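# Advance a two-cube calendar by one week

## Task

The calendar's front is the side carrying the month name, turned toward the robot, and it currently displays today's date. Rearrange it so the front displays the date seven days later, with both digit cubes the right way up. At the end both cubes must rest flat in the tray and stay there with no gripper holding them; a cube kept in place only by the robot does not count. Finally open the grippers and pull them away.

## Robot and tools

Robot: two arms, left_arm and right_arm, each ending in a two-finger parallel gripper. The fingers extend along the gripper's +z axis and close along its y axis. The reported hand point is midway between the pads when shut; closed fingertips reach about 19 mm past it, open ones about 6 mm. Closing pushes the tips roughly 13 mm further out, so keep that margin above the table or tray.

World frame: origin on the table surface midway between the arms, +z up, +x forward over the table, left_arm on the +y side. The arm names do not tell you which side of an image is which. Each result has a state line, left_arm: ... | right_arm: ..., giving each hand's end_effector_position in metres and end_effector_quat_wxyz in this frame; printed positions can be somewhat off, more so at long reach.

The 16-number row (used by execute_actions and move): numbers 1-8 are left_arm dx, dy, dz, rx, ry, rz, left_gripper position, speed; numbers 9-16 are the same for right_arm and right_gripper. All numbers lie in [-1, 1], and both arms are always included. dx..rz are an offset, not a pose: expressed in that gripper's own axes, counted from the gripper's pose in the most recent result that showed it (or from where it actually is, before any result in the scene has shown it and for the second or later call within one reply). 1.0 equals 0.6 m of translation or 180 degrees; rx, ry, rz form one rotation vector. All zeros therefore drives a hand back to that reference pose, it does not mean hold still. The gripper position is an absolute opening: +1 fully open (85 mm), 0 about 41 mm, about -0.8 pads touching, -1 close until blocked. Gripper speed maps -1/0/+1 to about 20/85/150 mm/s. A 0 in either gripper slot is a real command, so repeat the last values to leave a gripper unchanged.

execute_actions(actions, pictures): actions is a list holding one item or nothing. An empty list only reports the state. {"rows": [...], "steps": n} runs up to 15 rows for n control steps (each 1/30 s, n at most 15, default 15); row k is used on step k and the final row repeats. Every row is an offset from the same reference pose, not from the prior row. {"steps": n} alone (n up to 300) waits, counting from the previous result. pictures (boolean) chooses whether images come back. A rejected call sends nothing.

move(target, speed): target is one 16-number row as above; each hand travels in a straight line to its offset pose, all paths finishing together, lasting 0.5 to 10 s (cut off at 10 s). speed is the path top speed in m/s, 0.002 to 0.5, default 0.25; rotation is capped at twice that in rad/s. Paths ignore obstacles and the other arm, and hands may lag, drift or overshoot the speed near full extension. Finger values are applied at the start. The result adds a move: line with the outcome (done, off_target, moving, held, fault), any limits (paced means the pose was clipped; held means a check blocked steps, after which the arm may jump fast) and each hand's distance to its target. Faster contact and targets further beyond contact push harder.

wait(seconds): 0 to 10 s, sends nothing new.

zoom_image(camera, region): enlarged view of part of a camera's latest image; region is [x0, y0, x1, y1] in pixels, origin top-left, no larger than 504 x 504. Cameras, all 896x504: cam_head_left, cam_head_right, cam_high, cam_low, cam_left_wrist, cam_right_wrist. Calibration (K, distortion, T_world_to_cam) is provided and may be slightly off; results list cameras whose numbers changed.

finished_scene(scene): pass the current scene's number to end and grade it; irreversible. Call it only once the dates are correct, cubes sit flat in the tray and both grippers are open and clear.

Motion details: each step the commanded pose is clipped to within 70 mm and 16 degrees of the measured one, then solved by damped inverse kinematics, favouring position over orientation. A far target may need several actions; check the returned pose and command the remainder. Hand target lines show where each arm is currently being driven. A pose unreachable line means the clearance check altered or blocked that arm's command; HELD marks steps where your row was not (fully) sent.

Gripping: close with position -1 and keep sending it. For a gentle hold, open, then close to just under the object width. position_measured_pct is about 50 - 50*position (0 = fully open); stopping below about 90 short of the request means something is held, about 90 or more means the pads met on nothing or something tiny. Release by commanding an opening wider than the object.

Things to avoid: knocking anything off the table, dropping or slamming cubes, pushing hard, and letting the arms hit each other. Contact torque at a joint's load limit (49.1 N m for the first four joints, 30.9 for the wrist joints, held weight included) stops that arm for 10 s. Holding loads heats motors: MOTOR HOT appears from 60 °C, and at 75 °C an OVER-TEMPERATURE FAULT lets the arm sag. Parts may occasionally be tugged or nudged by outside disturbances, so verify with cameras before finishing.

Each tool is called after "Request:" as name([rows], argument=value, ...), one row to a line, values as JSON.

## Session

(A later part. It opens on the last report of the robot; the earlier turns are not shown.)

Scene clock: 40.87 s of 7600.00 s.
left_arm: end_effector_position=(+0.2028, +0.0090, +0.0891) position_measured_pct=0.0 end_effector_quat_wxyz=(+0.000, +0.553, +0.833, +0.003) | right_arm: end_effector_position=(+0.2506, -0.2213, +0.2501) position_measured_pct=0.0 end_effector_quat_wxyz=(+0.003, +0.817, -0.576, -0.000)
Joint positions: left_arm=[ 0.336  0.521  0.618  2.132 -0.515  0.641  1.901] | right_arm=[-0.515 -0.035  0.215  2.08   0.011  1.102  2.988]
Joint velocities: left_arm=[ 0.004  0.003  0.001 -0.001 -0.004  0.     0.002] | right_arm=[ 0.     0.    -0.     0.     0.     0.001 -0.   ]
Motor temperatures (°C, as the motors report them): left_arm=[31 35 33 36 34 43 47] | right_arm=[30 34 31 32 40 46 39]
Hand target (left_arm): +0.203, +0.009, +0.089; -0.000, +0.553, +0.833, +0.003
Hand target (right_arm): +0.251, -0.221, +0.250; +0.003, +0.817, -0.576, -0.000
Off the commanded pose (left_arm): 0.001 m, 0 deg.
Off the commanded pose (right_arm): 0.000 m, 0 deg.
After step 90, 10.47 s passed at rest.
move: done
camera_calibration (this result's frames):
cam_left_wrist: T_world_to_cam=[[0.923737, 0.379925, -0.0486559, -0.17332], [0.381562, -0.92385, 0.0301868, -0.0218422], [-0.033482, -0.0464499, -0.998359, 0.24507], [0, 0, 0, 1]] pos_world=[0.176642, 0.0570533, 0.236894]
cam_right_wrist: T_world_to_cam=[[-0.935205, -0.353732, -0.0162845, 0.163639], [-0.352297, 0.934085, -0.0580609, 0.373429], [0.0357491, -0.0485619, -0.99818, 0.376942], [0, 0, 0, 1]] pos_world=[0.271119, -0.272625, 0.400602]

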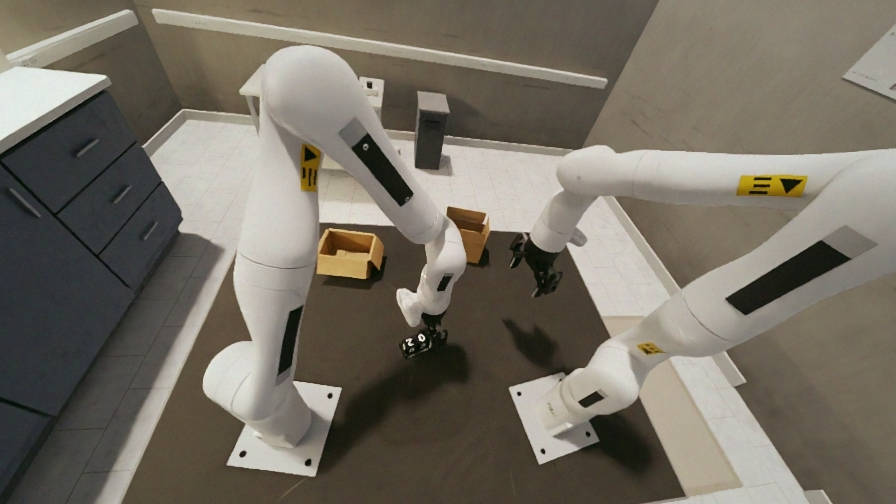

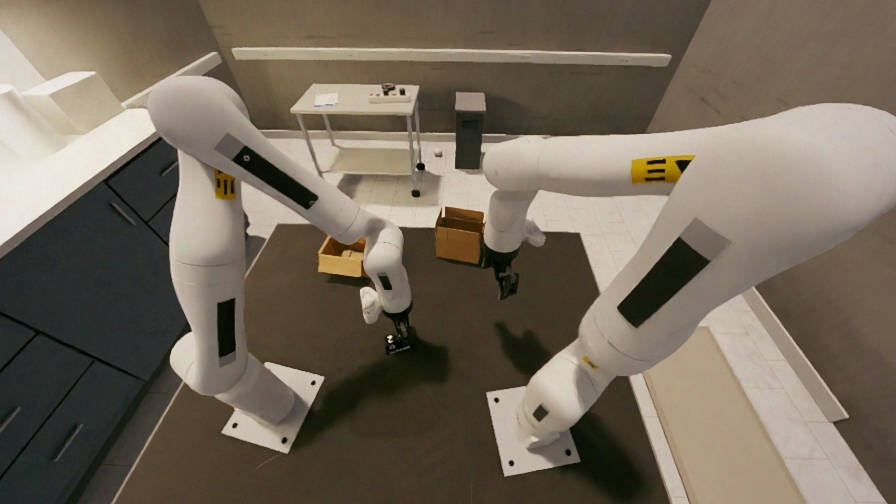

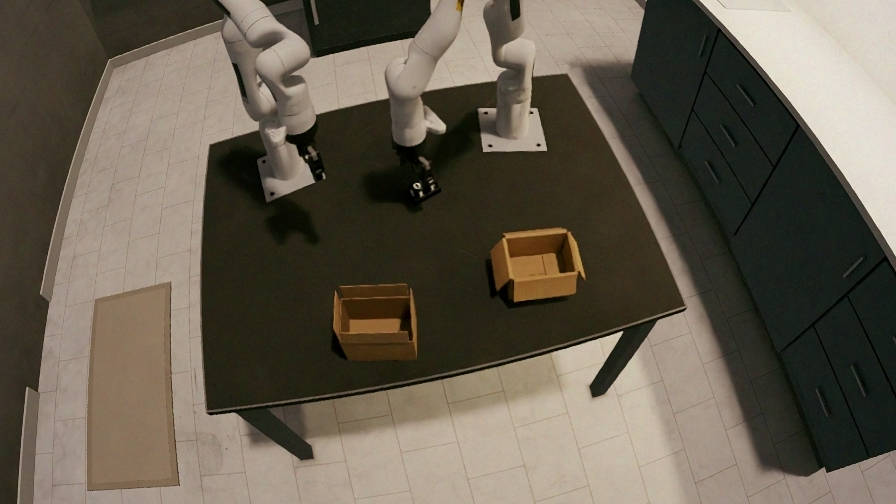

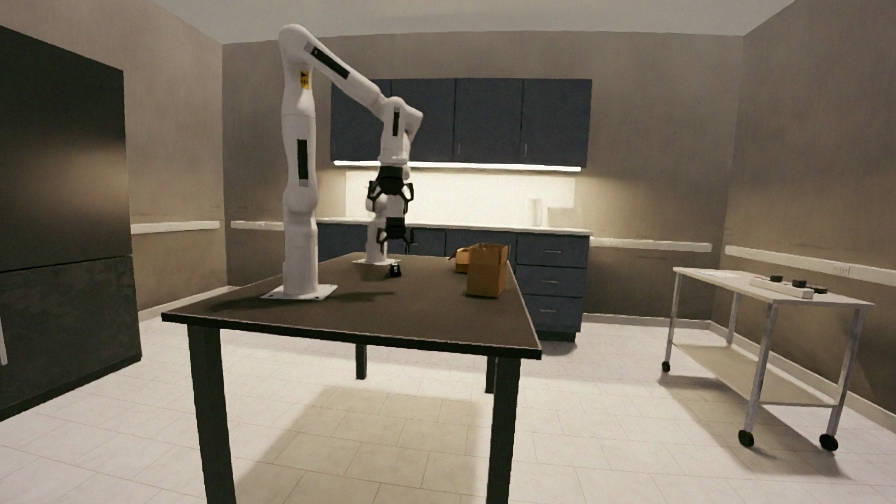

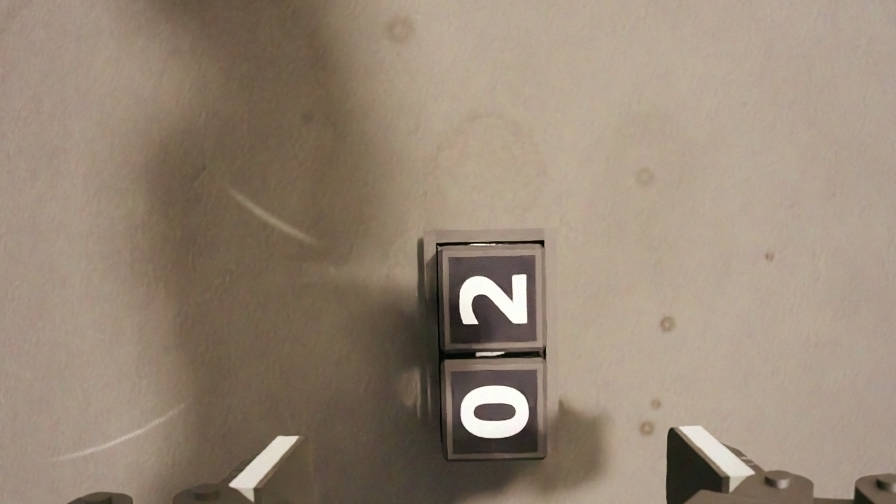

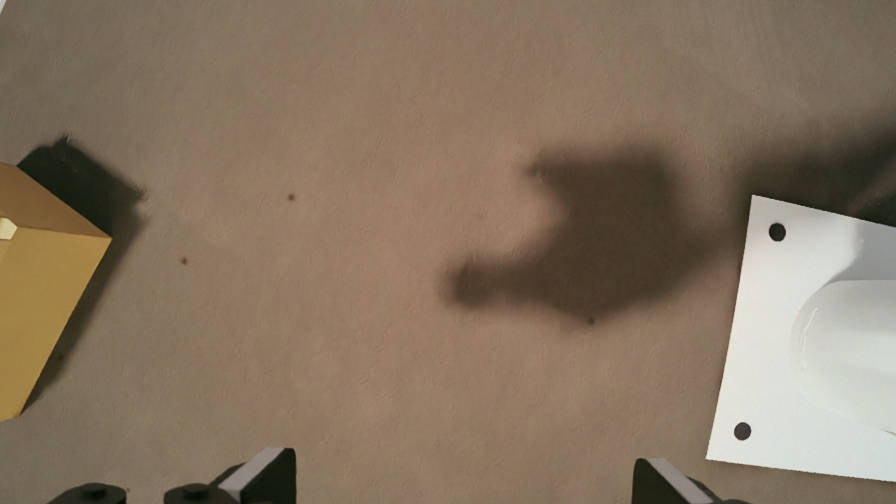

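Request:
move(target=[0,0.003,0.097,0,0,0,1,0,0,0,0,0,0,0,1,0], speed=0.12)

Request:
execute_actions([
  {"rows":[[0,0,0,0,0,0,-1,0.3,0,0,0,0,0,0,1,0]],"steps":15},
])

Scene clock: 44.60 s of 7600.00 s.
left_arm: end_effector_position=(+0.2053, +0.0100, +0.0311) position_measured_pct=0.0 end_effector_quat_wxyz=(+0.001, +0.553, +0.833, +0.004) | right_arm: end_effector_position=(+0.2506, -0.2213, +0.2501) position_measured_pct=0.0 end_effector_quat_wxyz=(+0.003, +0.817, -0.576, -0.000)
Joint positions: left_arm=[ 0.446  0.647  0.466  2.172 -0.665  0.466  2.025] | right_arm=[-0.515 -0.035  0.215  2.08   0.011  1.102  2.988]
Joint velocities: left_arm=[ 0.009  0.009  0.003  0.    -0.002  0.001  0.003] | right_arm=[-0. -0.  0.  0.  0. -0. -0.]
Motor temperatures (°C, as the motors report them): left_arm=[31 35 33 36 34 43 47] | right_arm=[30 34 31 32 40 46 39]
Hand target (left_arm): +0.205, +0.010, +0.031; +0.000, +0.553, +0.833, +0.004
Hand target (right_arm): +0.251, -0.221, +0.250; +0.003, +0.817, -0.576, -0.000
Off the commanded pose (left_arm): 0.001 m, 0 deg.
Off the commanded pose (right_arm): 0.000 m, 0 deg.
move: done
camera_calibration (this result's frames):
cam_left_wrist: T_world_to_cam=[[0.923375, 0.380926, -0.0476874, -0.178854], [0.382541, -0.923421, 0.0309197, -0.0203709], [-0.0322574, -0.0467929, -0.998384, 0.187089], [0, 0, 0, 1]] pos_world=[0.178977, 0.0580736, 0.178887]
cam_right_wrist: T_world_to_cam=[[-0.935205, -0.353732, -0.0162858, 0.16364], [-0.352297, 0.934085, -0.0580611, 0.373429], [0.0357503, -0.0485616, -0.99818, 0.376942], [0, 0, 0, 1]] pos_world=[0.27112, -0.272625, 0.400602]

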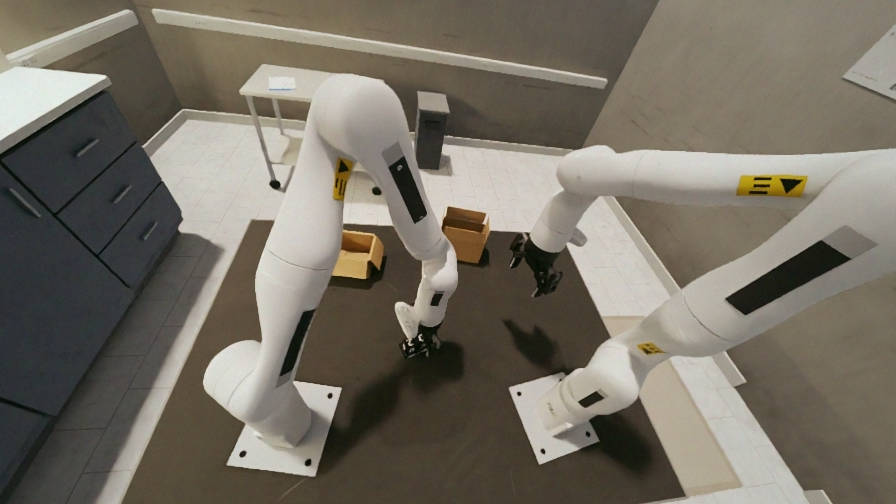

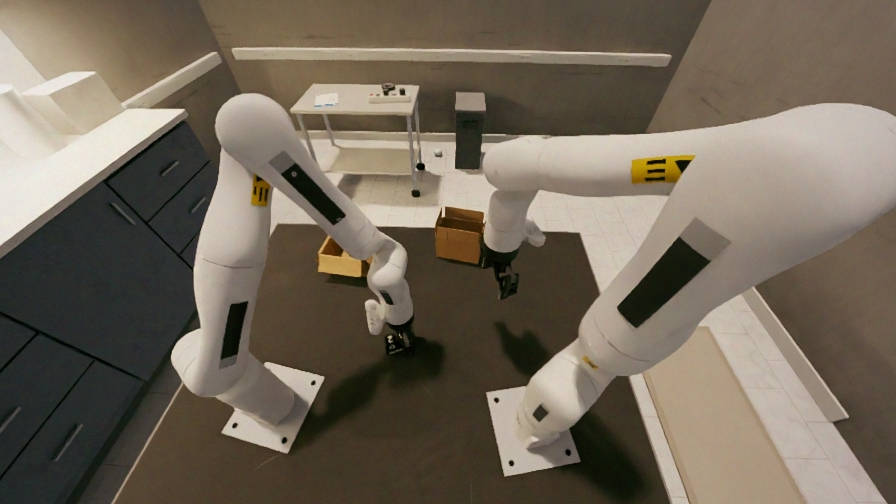

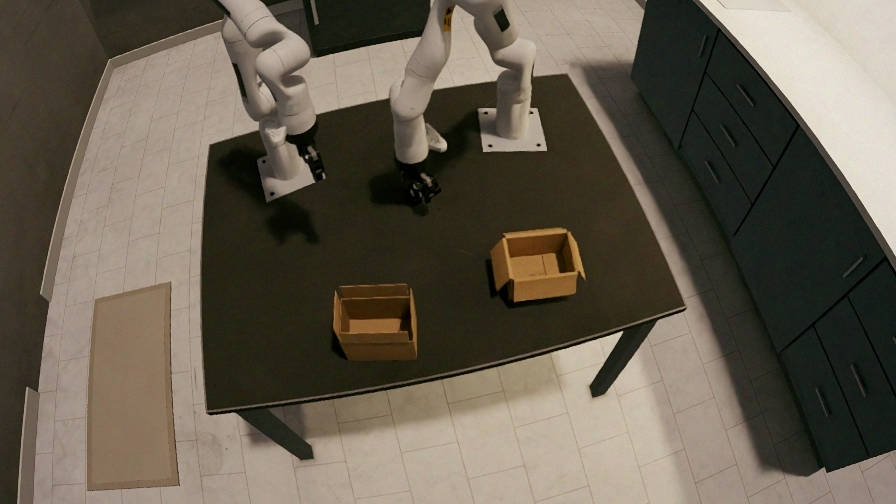

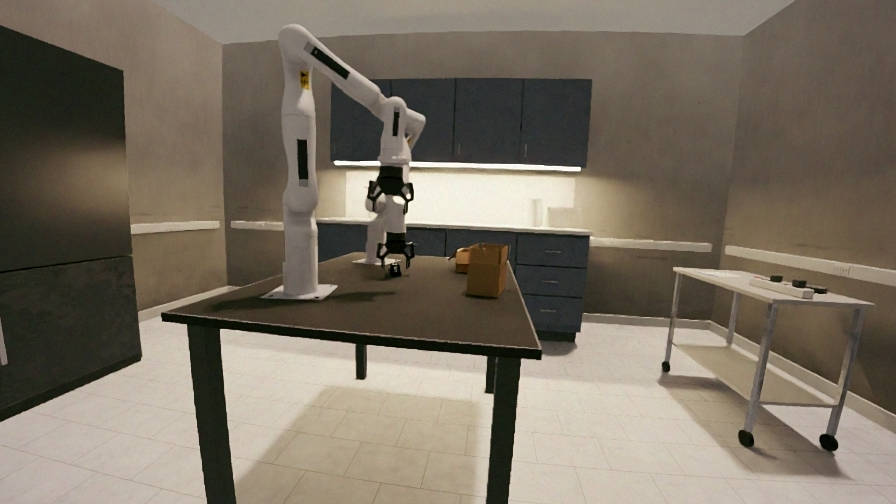

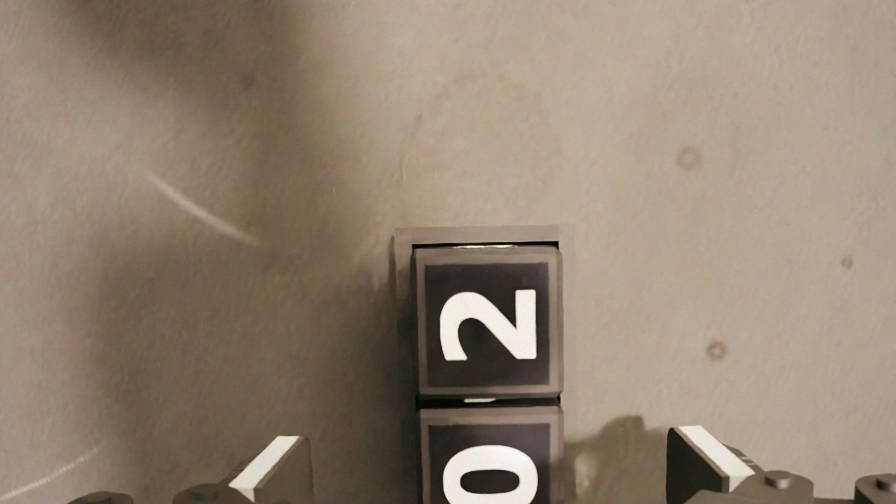

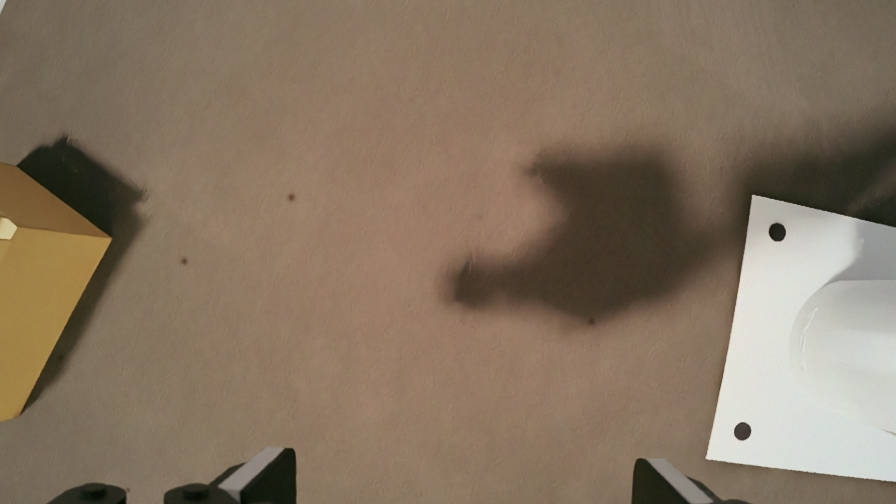

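Scene clock: 45.10 s of 7600.00 s.
left_arm: end_effector_position=(+0.2053, +0.0100, +0.0312) position_measured_pct=45.6 end_effector_quat_wxyz=(+0.001, +0.553, +0.833, +0.004) | right_arm: end_effector_position=(+0.2506, -0.2213, +0.2501) position_measured_pct=0.0 end_effector_quat_wxyz=(+0.003, +0.817, -0.576, -0.000)
Joint positions: left_arm=[ 0.446  0.647  0.466  2.172 -0.665  0.467  2.026] | right_arm=[-0.515 -0.035  0.215  2.08   0.011  1.102  2.988]
Joint velocities: left_arm=[ 0.001 -0.028  0.012  0.     0.009  0.018 -0.001] | right_arm=[-0.    -0.     0.    -0.    -0.    -0.001 -0.   ]
Motor temperatures (°C, as the motors report them): left_arm=[31 35 33 36 34 43 47] | right_arm=[30 34 31 32 40 46 39]
Hand target (left_arm): +0.205, +0.010, +0.031; +0.001, +0.553, +0.833, +0.004
Hand target (right_arm): +0.251, -0.221, +0.250; +0.003, +0.817, -0.576, -0.000
Off the commanded pose (left_arm): 0.000 m, 0 deg.
Off the commanded pose (right_arm): 0.000 m, 0 deg.
Steps of this call (steps 1 to 15: all 15 steps of this action). Readings (end_effector_position | what the end effector reports):
1: left_arm (+0.2053, +0.0100, +0.0312) | right_arm (+0.2506, -0.2213, +0.2501) | left_arm position_measured_pct=0.0 | right_arm position_measured_pct=0.0
2: left_arm (+0.2055, +0.0101, +0.0313) | right_arm (+0.2506, -0.2213, +0.2501) | left_arm position_measured_pct=0.8 | right_arm position_measured_pct=0.0
4: left_arm (+0.2054, +0.0101, +0.0312) | right_arm (+0.2506, -0.2213, +0.2501) | left_arm position_measured_pct=6.0 | right_arm position_measured_pct=0.0
8: left_arm (+0.2053, +0.0100, +0.0311) | right_arm (+0.2506, -0.2213, +0.2501) | left_arm position_measured_pct=19.8 | right_arm position_measured_pct=0.0
15: the state above
camera_calibration (this result's frames):
cam_left_wrist: T_world_to_cam=[[0.923389, 0.380908, -0.047563, -0.178868], [0.382522, -0.923425, 0.0310384, -0.0204081], [-0.032098, -0.0468544, -0.998386, 0.187151], [0, 0, 0, 1]] pos_world=[0.178979, 0.0580559, 0.178975]
cam_right_wrist: T_world_to_cam=[[-0.935205, -0.353732, -0.0162872, 0.163642], [-0.352297, 0.934085, -0.0580612, 0.373429], [0.0357517, -0.0485612, -0.99818, 0.376941], [0, 0, 0, 1]] pos_world=[0.27112, -0.272625, 0.400602]

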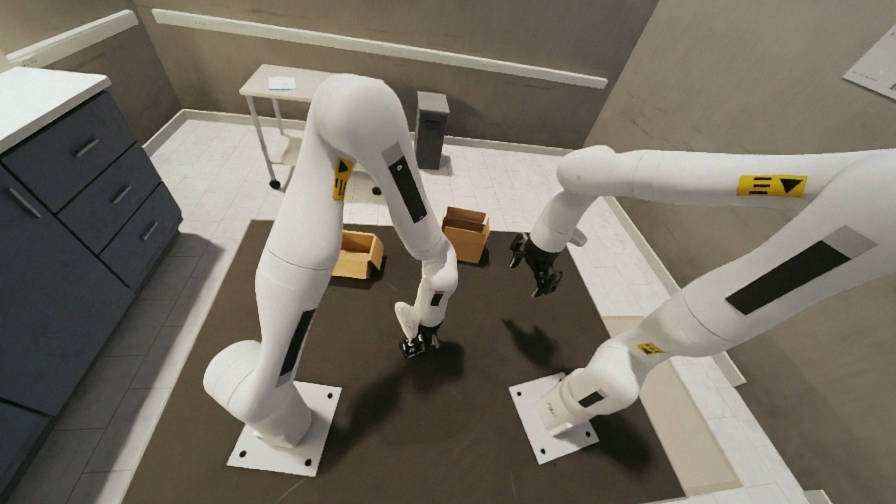

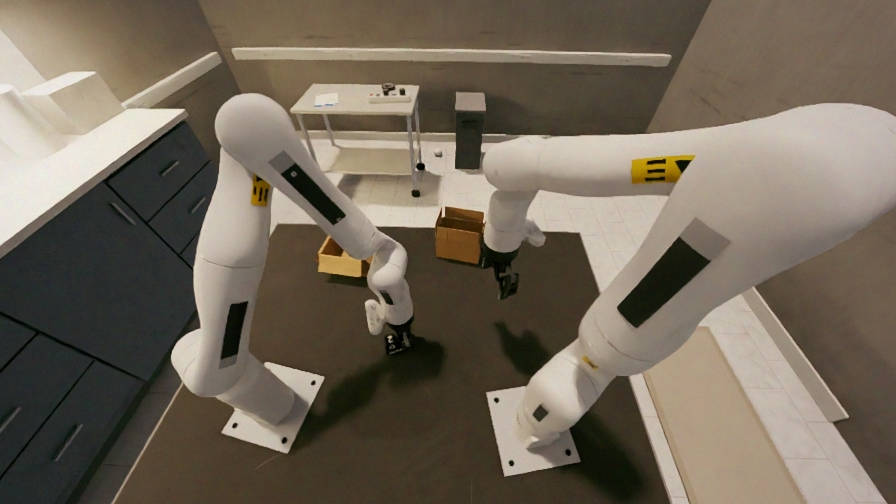

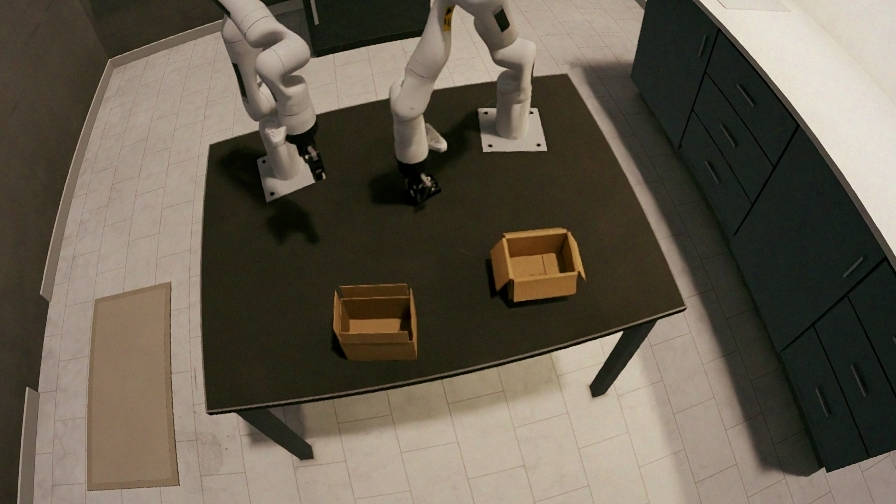

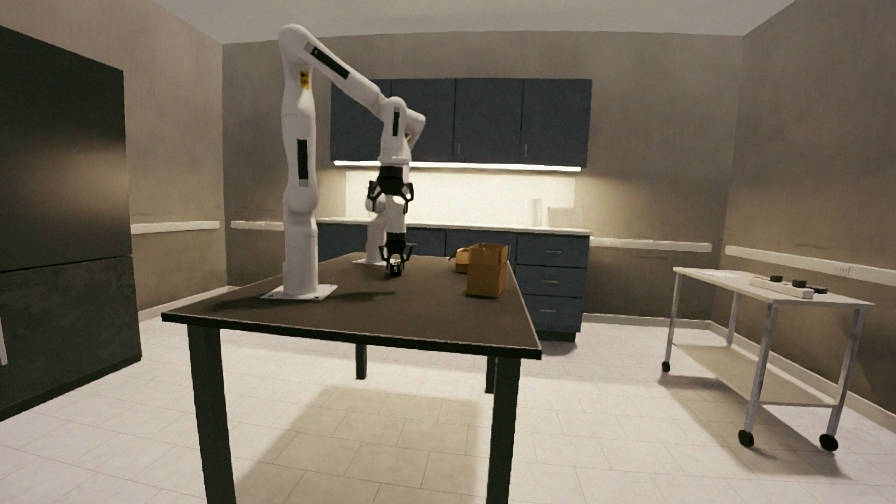

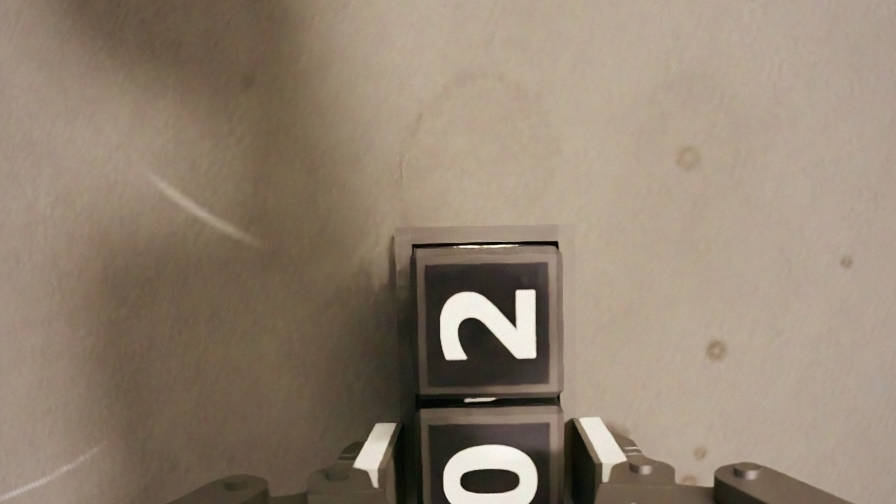

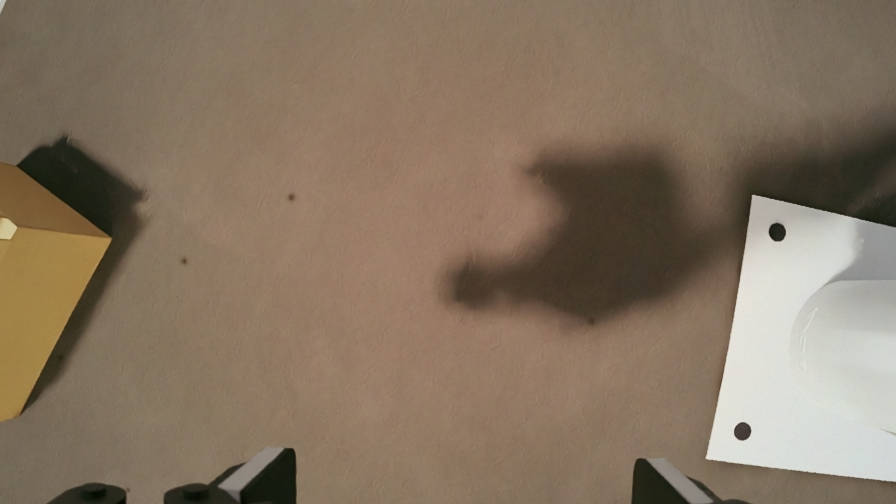

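Request:
execute_actions(actions=[])

Scene clock: 51.53 s of 7600.00 s.
left_arm: end_effector_position=(+0.2052, +0.0100, +0.0323) position_measured_pct=56.0 end_effector_quat_wxyz=(+0.002, +0.553, +0.833, +0.004) | right_arm: end_effector_position=(+0.2506, -0.2213, +0.2501) position_measured_pct=0.0 end_effector_quat_wxyz=(+0.003, +0.817, -0.576, -0.000)
Joint positions: left_arm=[ 0.446  0.643  0.467  2.173 -0.665  0.468  2.026] | right_arm=[-0.515 -0.035  0.215  2.08   0.011  1.102  2.988]
Joint velocities: left_arm=[-0.001 -0.    -0.    -0.001 -0.     0.001 -0.001] | right_arm=[-0.    -0.    -0.     0.    -0.    -0.001 -0.   ]
Motor temperatures (°C, as the motors report them): left_arm=[31 35 33 36 34 43 47] | right_arm=[30 34 31 32 40 46 39]
Hand target (left_arm): +0.205, +0.010, +0.031; +0.001, +0.553, +0.833, +0.004
Hand target (right_arm): +0.251, -0.221, +0.250; +0.003, +0.817, -0.576, -0.000
Off the commanded pose (left_arm): 0.001 m, 0 deg.
Off the commanded pose (right_arm): 0.000 m, 0 deg.
Steps of this call (steps 1 to 90: nothing new was sent; then 3.43 s passed at rest). Readings (end_effector_position | what the end effector reports):
1: left_arm (+0.2053, +0.0100, +0.0316) | right_arm (+0.2506, -0.2213, +0.2501) | left_arm position_measured_pct=48.8 | right_arm position_measured_pct=0.0
2: left_arm (+0.2053, +0.0100, +0.0319) | right_arm (+0.2506, -0.2213, +0.2501) | left_arm position_measured_pct=51.6 | right_arm position_measured_pct=0.0
4: left_arm (+0.2052, +0.0100, +0.0323) | right_arm (+0.2506, -0.2213, +0.2501) | left_arm position_measured_pct=55.6 | right_arm position_measured_pct=0.0
8: left_arm (+0.2052, +0.0100, +0.0323) | right_arm (+0.2506, -0.2213, +0.2501) | left_arm position_measured_pct=56.0 | right_arm position_measured_pct=0.0
90: the state above
camera_calibration (this result's frames):
cam_left_wrist: T_world_to_cam=[[0.923815, 0.380047, -0.0461497, -0.17883], [0.381634, -0.923749, 0.0322939, -0.0203103], [-0.0303576, -0.0474459, -0.998412, 0.187901], [0, 0, 0, 1]] pos_world=[0.178662, 0.0581176, 0.180006]
cam_right_wrist: T_world_to_cam=[[-0.935205, -0.353732, -0.016287, 0.163641], [-0.352298, 0.934085, -0.0580612, 0.373429], [0.0357516, -0.0485612, -0.99818, 0.376941], [0, 0, 0, 1]] pos_world=[0.27112, -0.272625, 0.400602]

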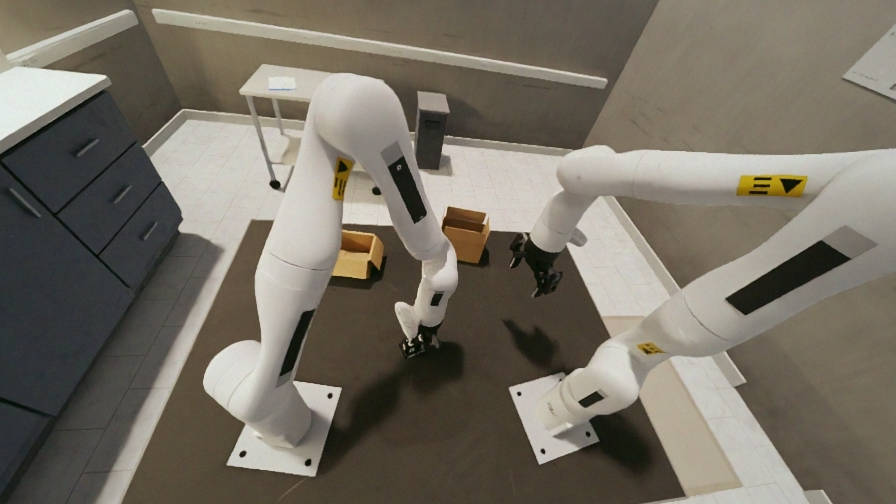

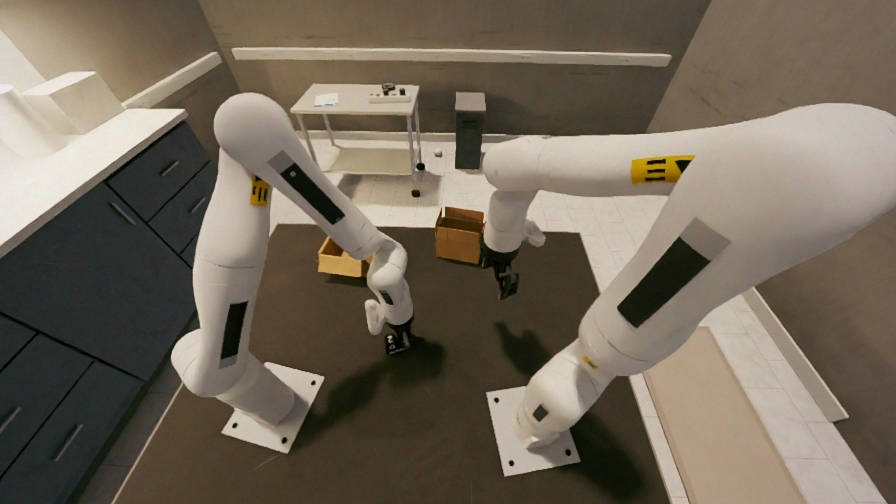

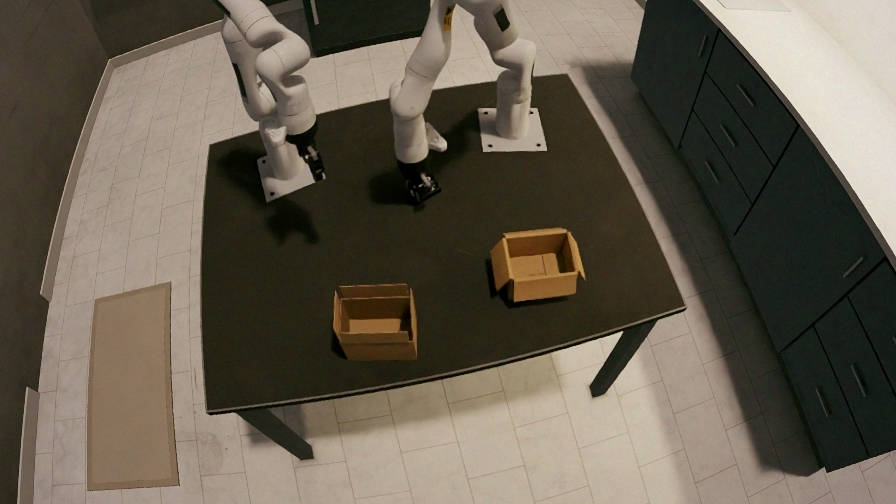

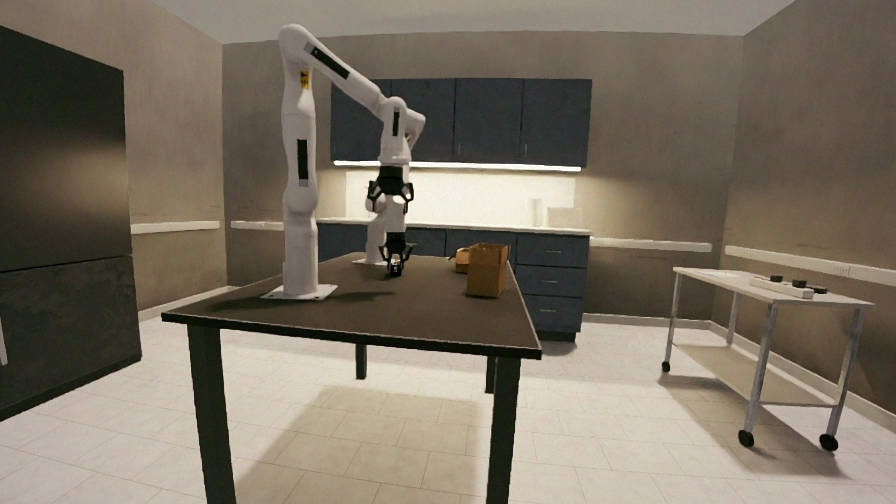

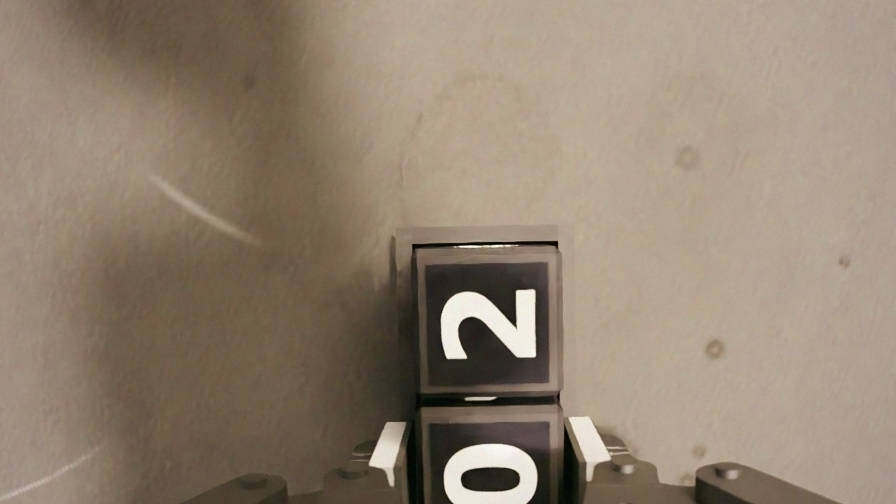

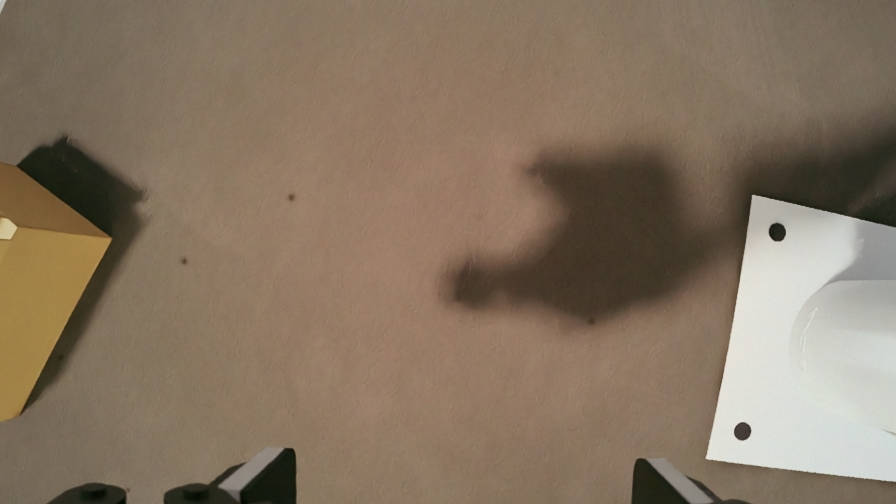

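Request:
move(target=[0,0,-0.13,0,0,0,-1,0.3,0,0,0,0,0,0,1,0], speed=0.12)

Scene clock: 54.07 s of 7600.00 s.
left_arm: end_effector_position=(+0.2041, +0.0097, +0.1101) position_measured_pct=56.0 end_effector_quat_wxyz=(+0.001, +0.553, +0.833, +0.004) | right_arm: end_effector_position=(+0.2506, -0.2213, +0.2501) position_measured_pct=0.0 end_effector_quat_wxyz=(+0.003, +0.817, -0.576, -0.000)
Joint positions: left_arm=[ 0.295  0.476  0.663  2.11  -0.464  0.701  1.852] | right_arm=[-0.515 -0.035  0.215  2.08   0.011  1.102  2.988]
Joint velocities: left_arm=[-0.008 -0.006 -0.003  0.001  0.004 -0.    -0.002] | right_arm=[-0.001  0.     0.     0.    -0.     0.001 -0.   ]
Motor temperatures (°C, as the motors report them): left_arm=[31 35 33 36 34 43 47] | right_arm=[30 34 31 32 40 46 39]
Hand target (left_arm): +0.205, +0.010, +0.110; +0.001, +0.553, +0.833, +0.004
Hand target (right_arm): +0.251, -0.221, +0.250; +0.003, +0.817, -0.576, -0.000
Off the commanded pose (left_arm): 0.001 m, 0 deg.
Off the commanded pose (right_arm): 0.000 m, 0 deg.
move: done
camera_calibration (this result's frames):
cam_left_wrist: T_world_to_cam=[[0.924083, 0.379232, -0.0474812, -0.173969], [0.380855, -0.9241, 0.0314534, -0.0223636], [-0.0319492, -0.047149, -0.998377, 0.265796], [0, 0, 0, 1]] pos_world=[0.177771, 0.0578403, 0.257808]
cam_right_wrist: T_world_to_cam=[[-0.935205, -0.353732, -0.0162879, 0.163642], [-0.352297, 0.934085, -0.0580615, 0.373429], [0.0357525, -0.0485612, -0.99818, 0.376941], [0, 0, 0, 1]] pos_world=[0.271121, -0.272625, 0.400602]

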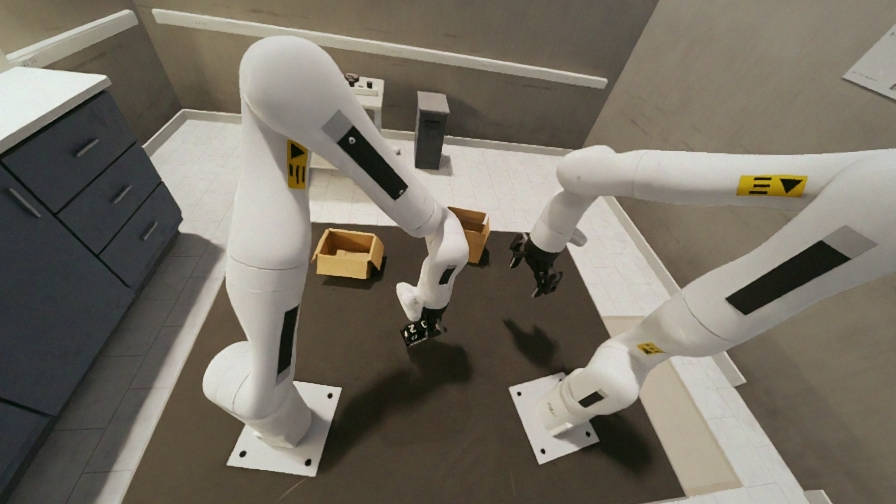

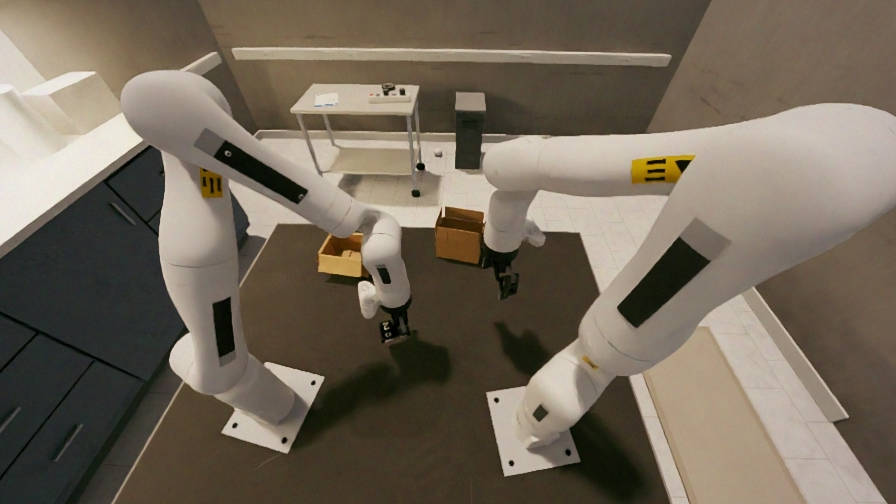

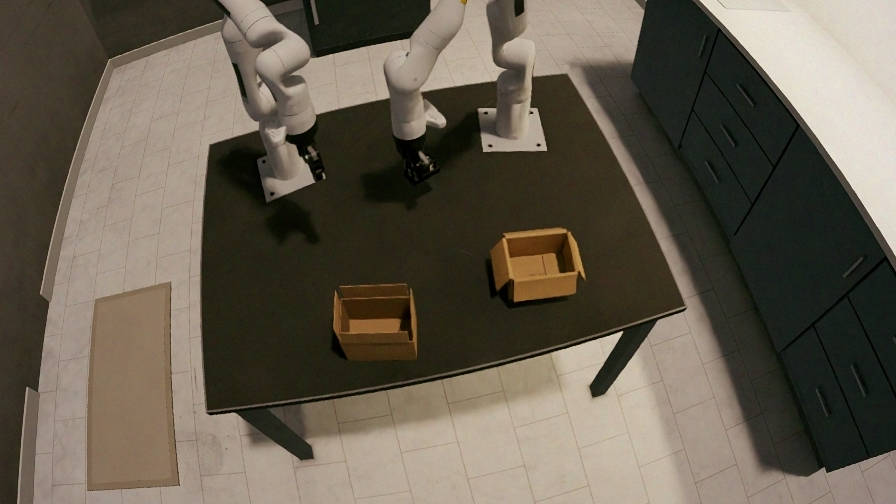

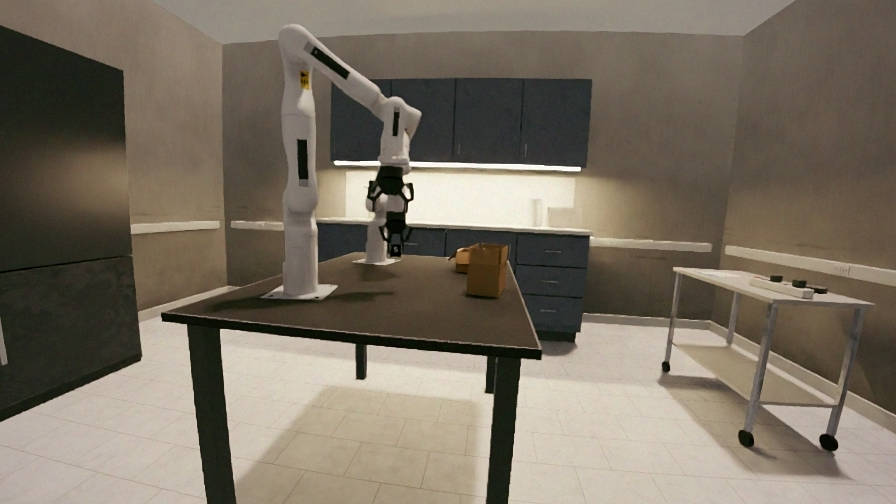

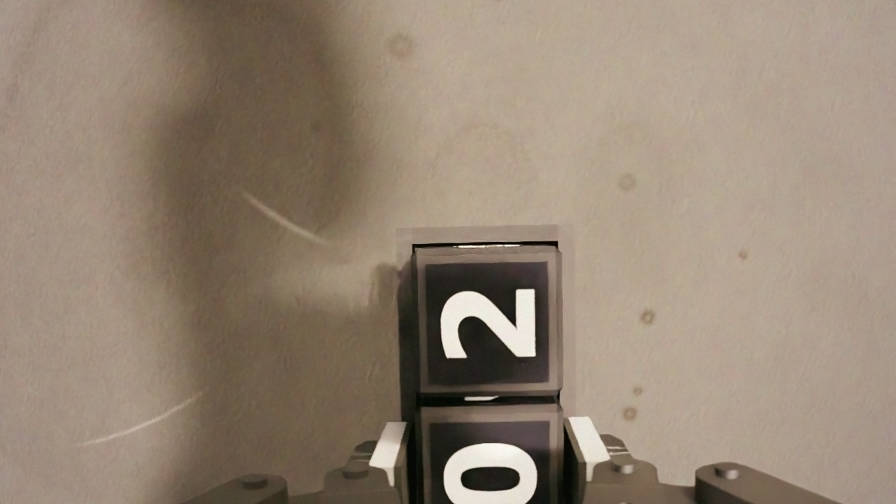

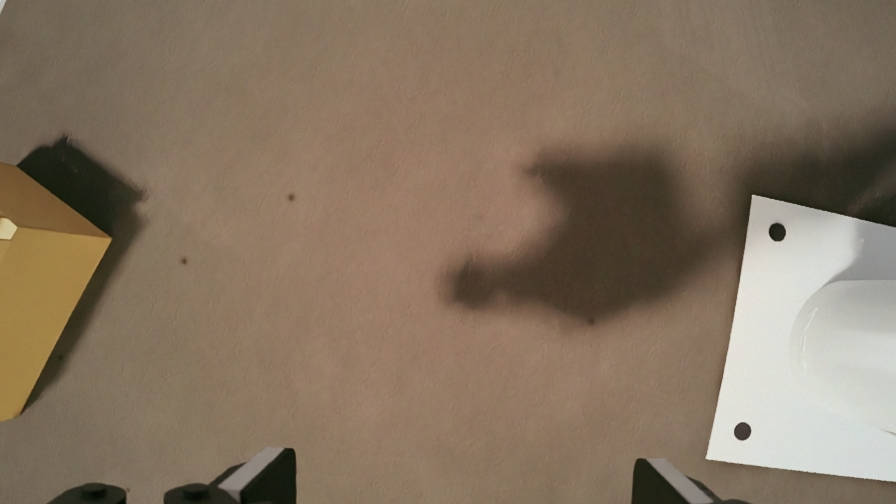

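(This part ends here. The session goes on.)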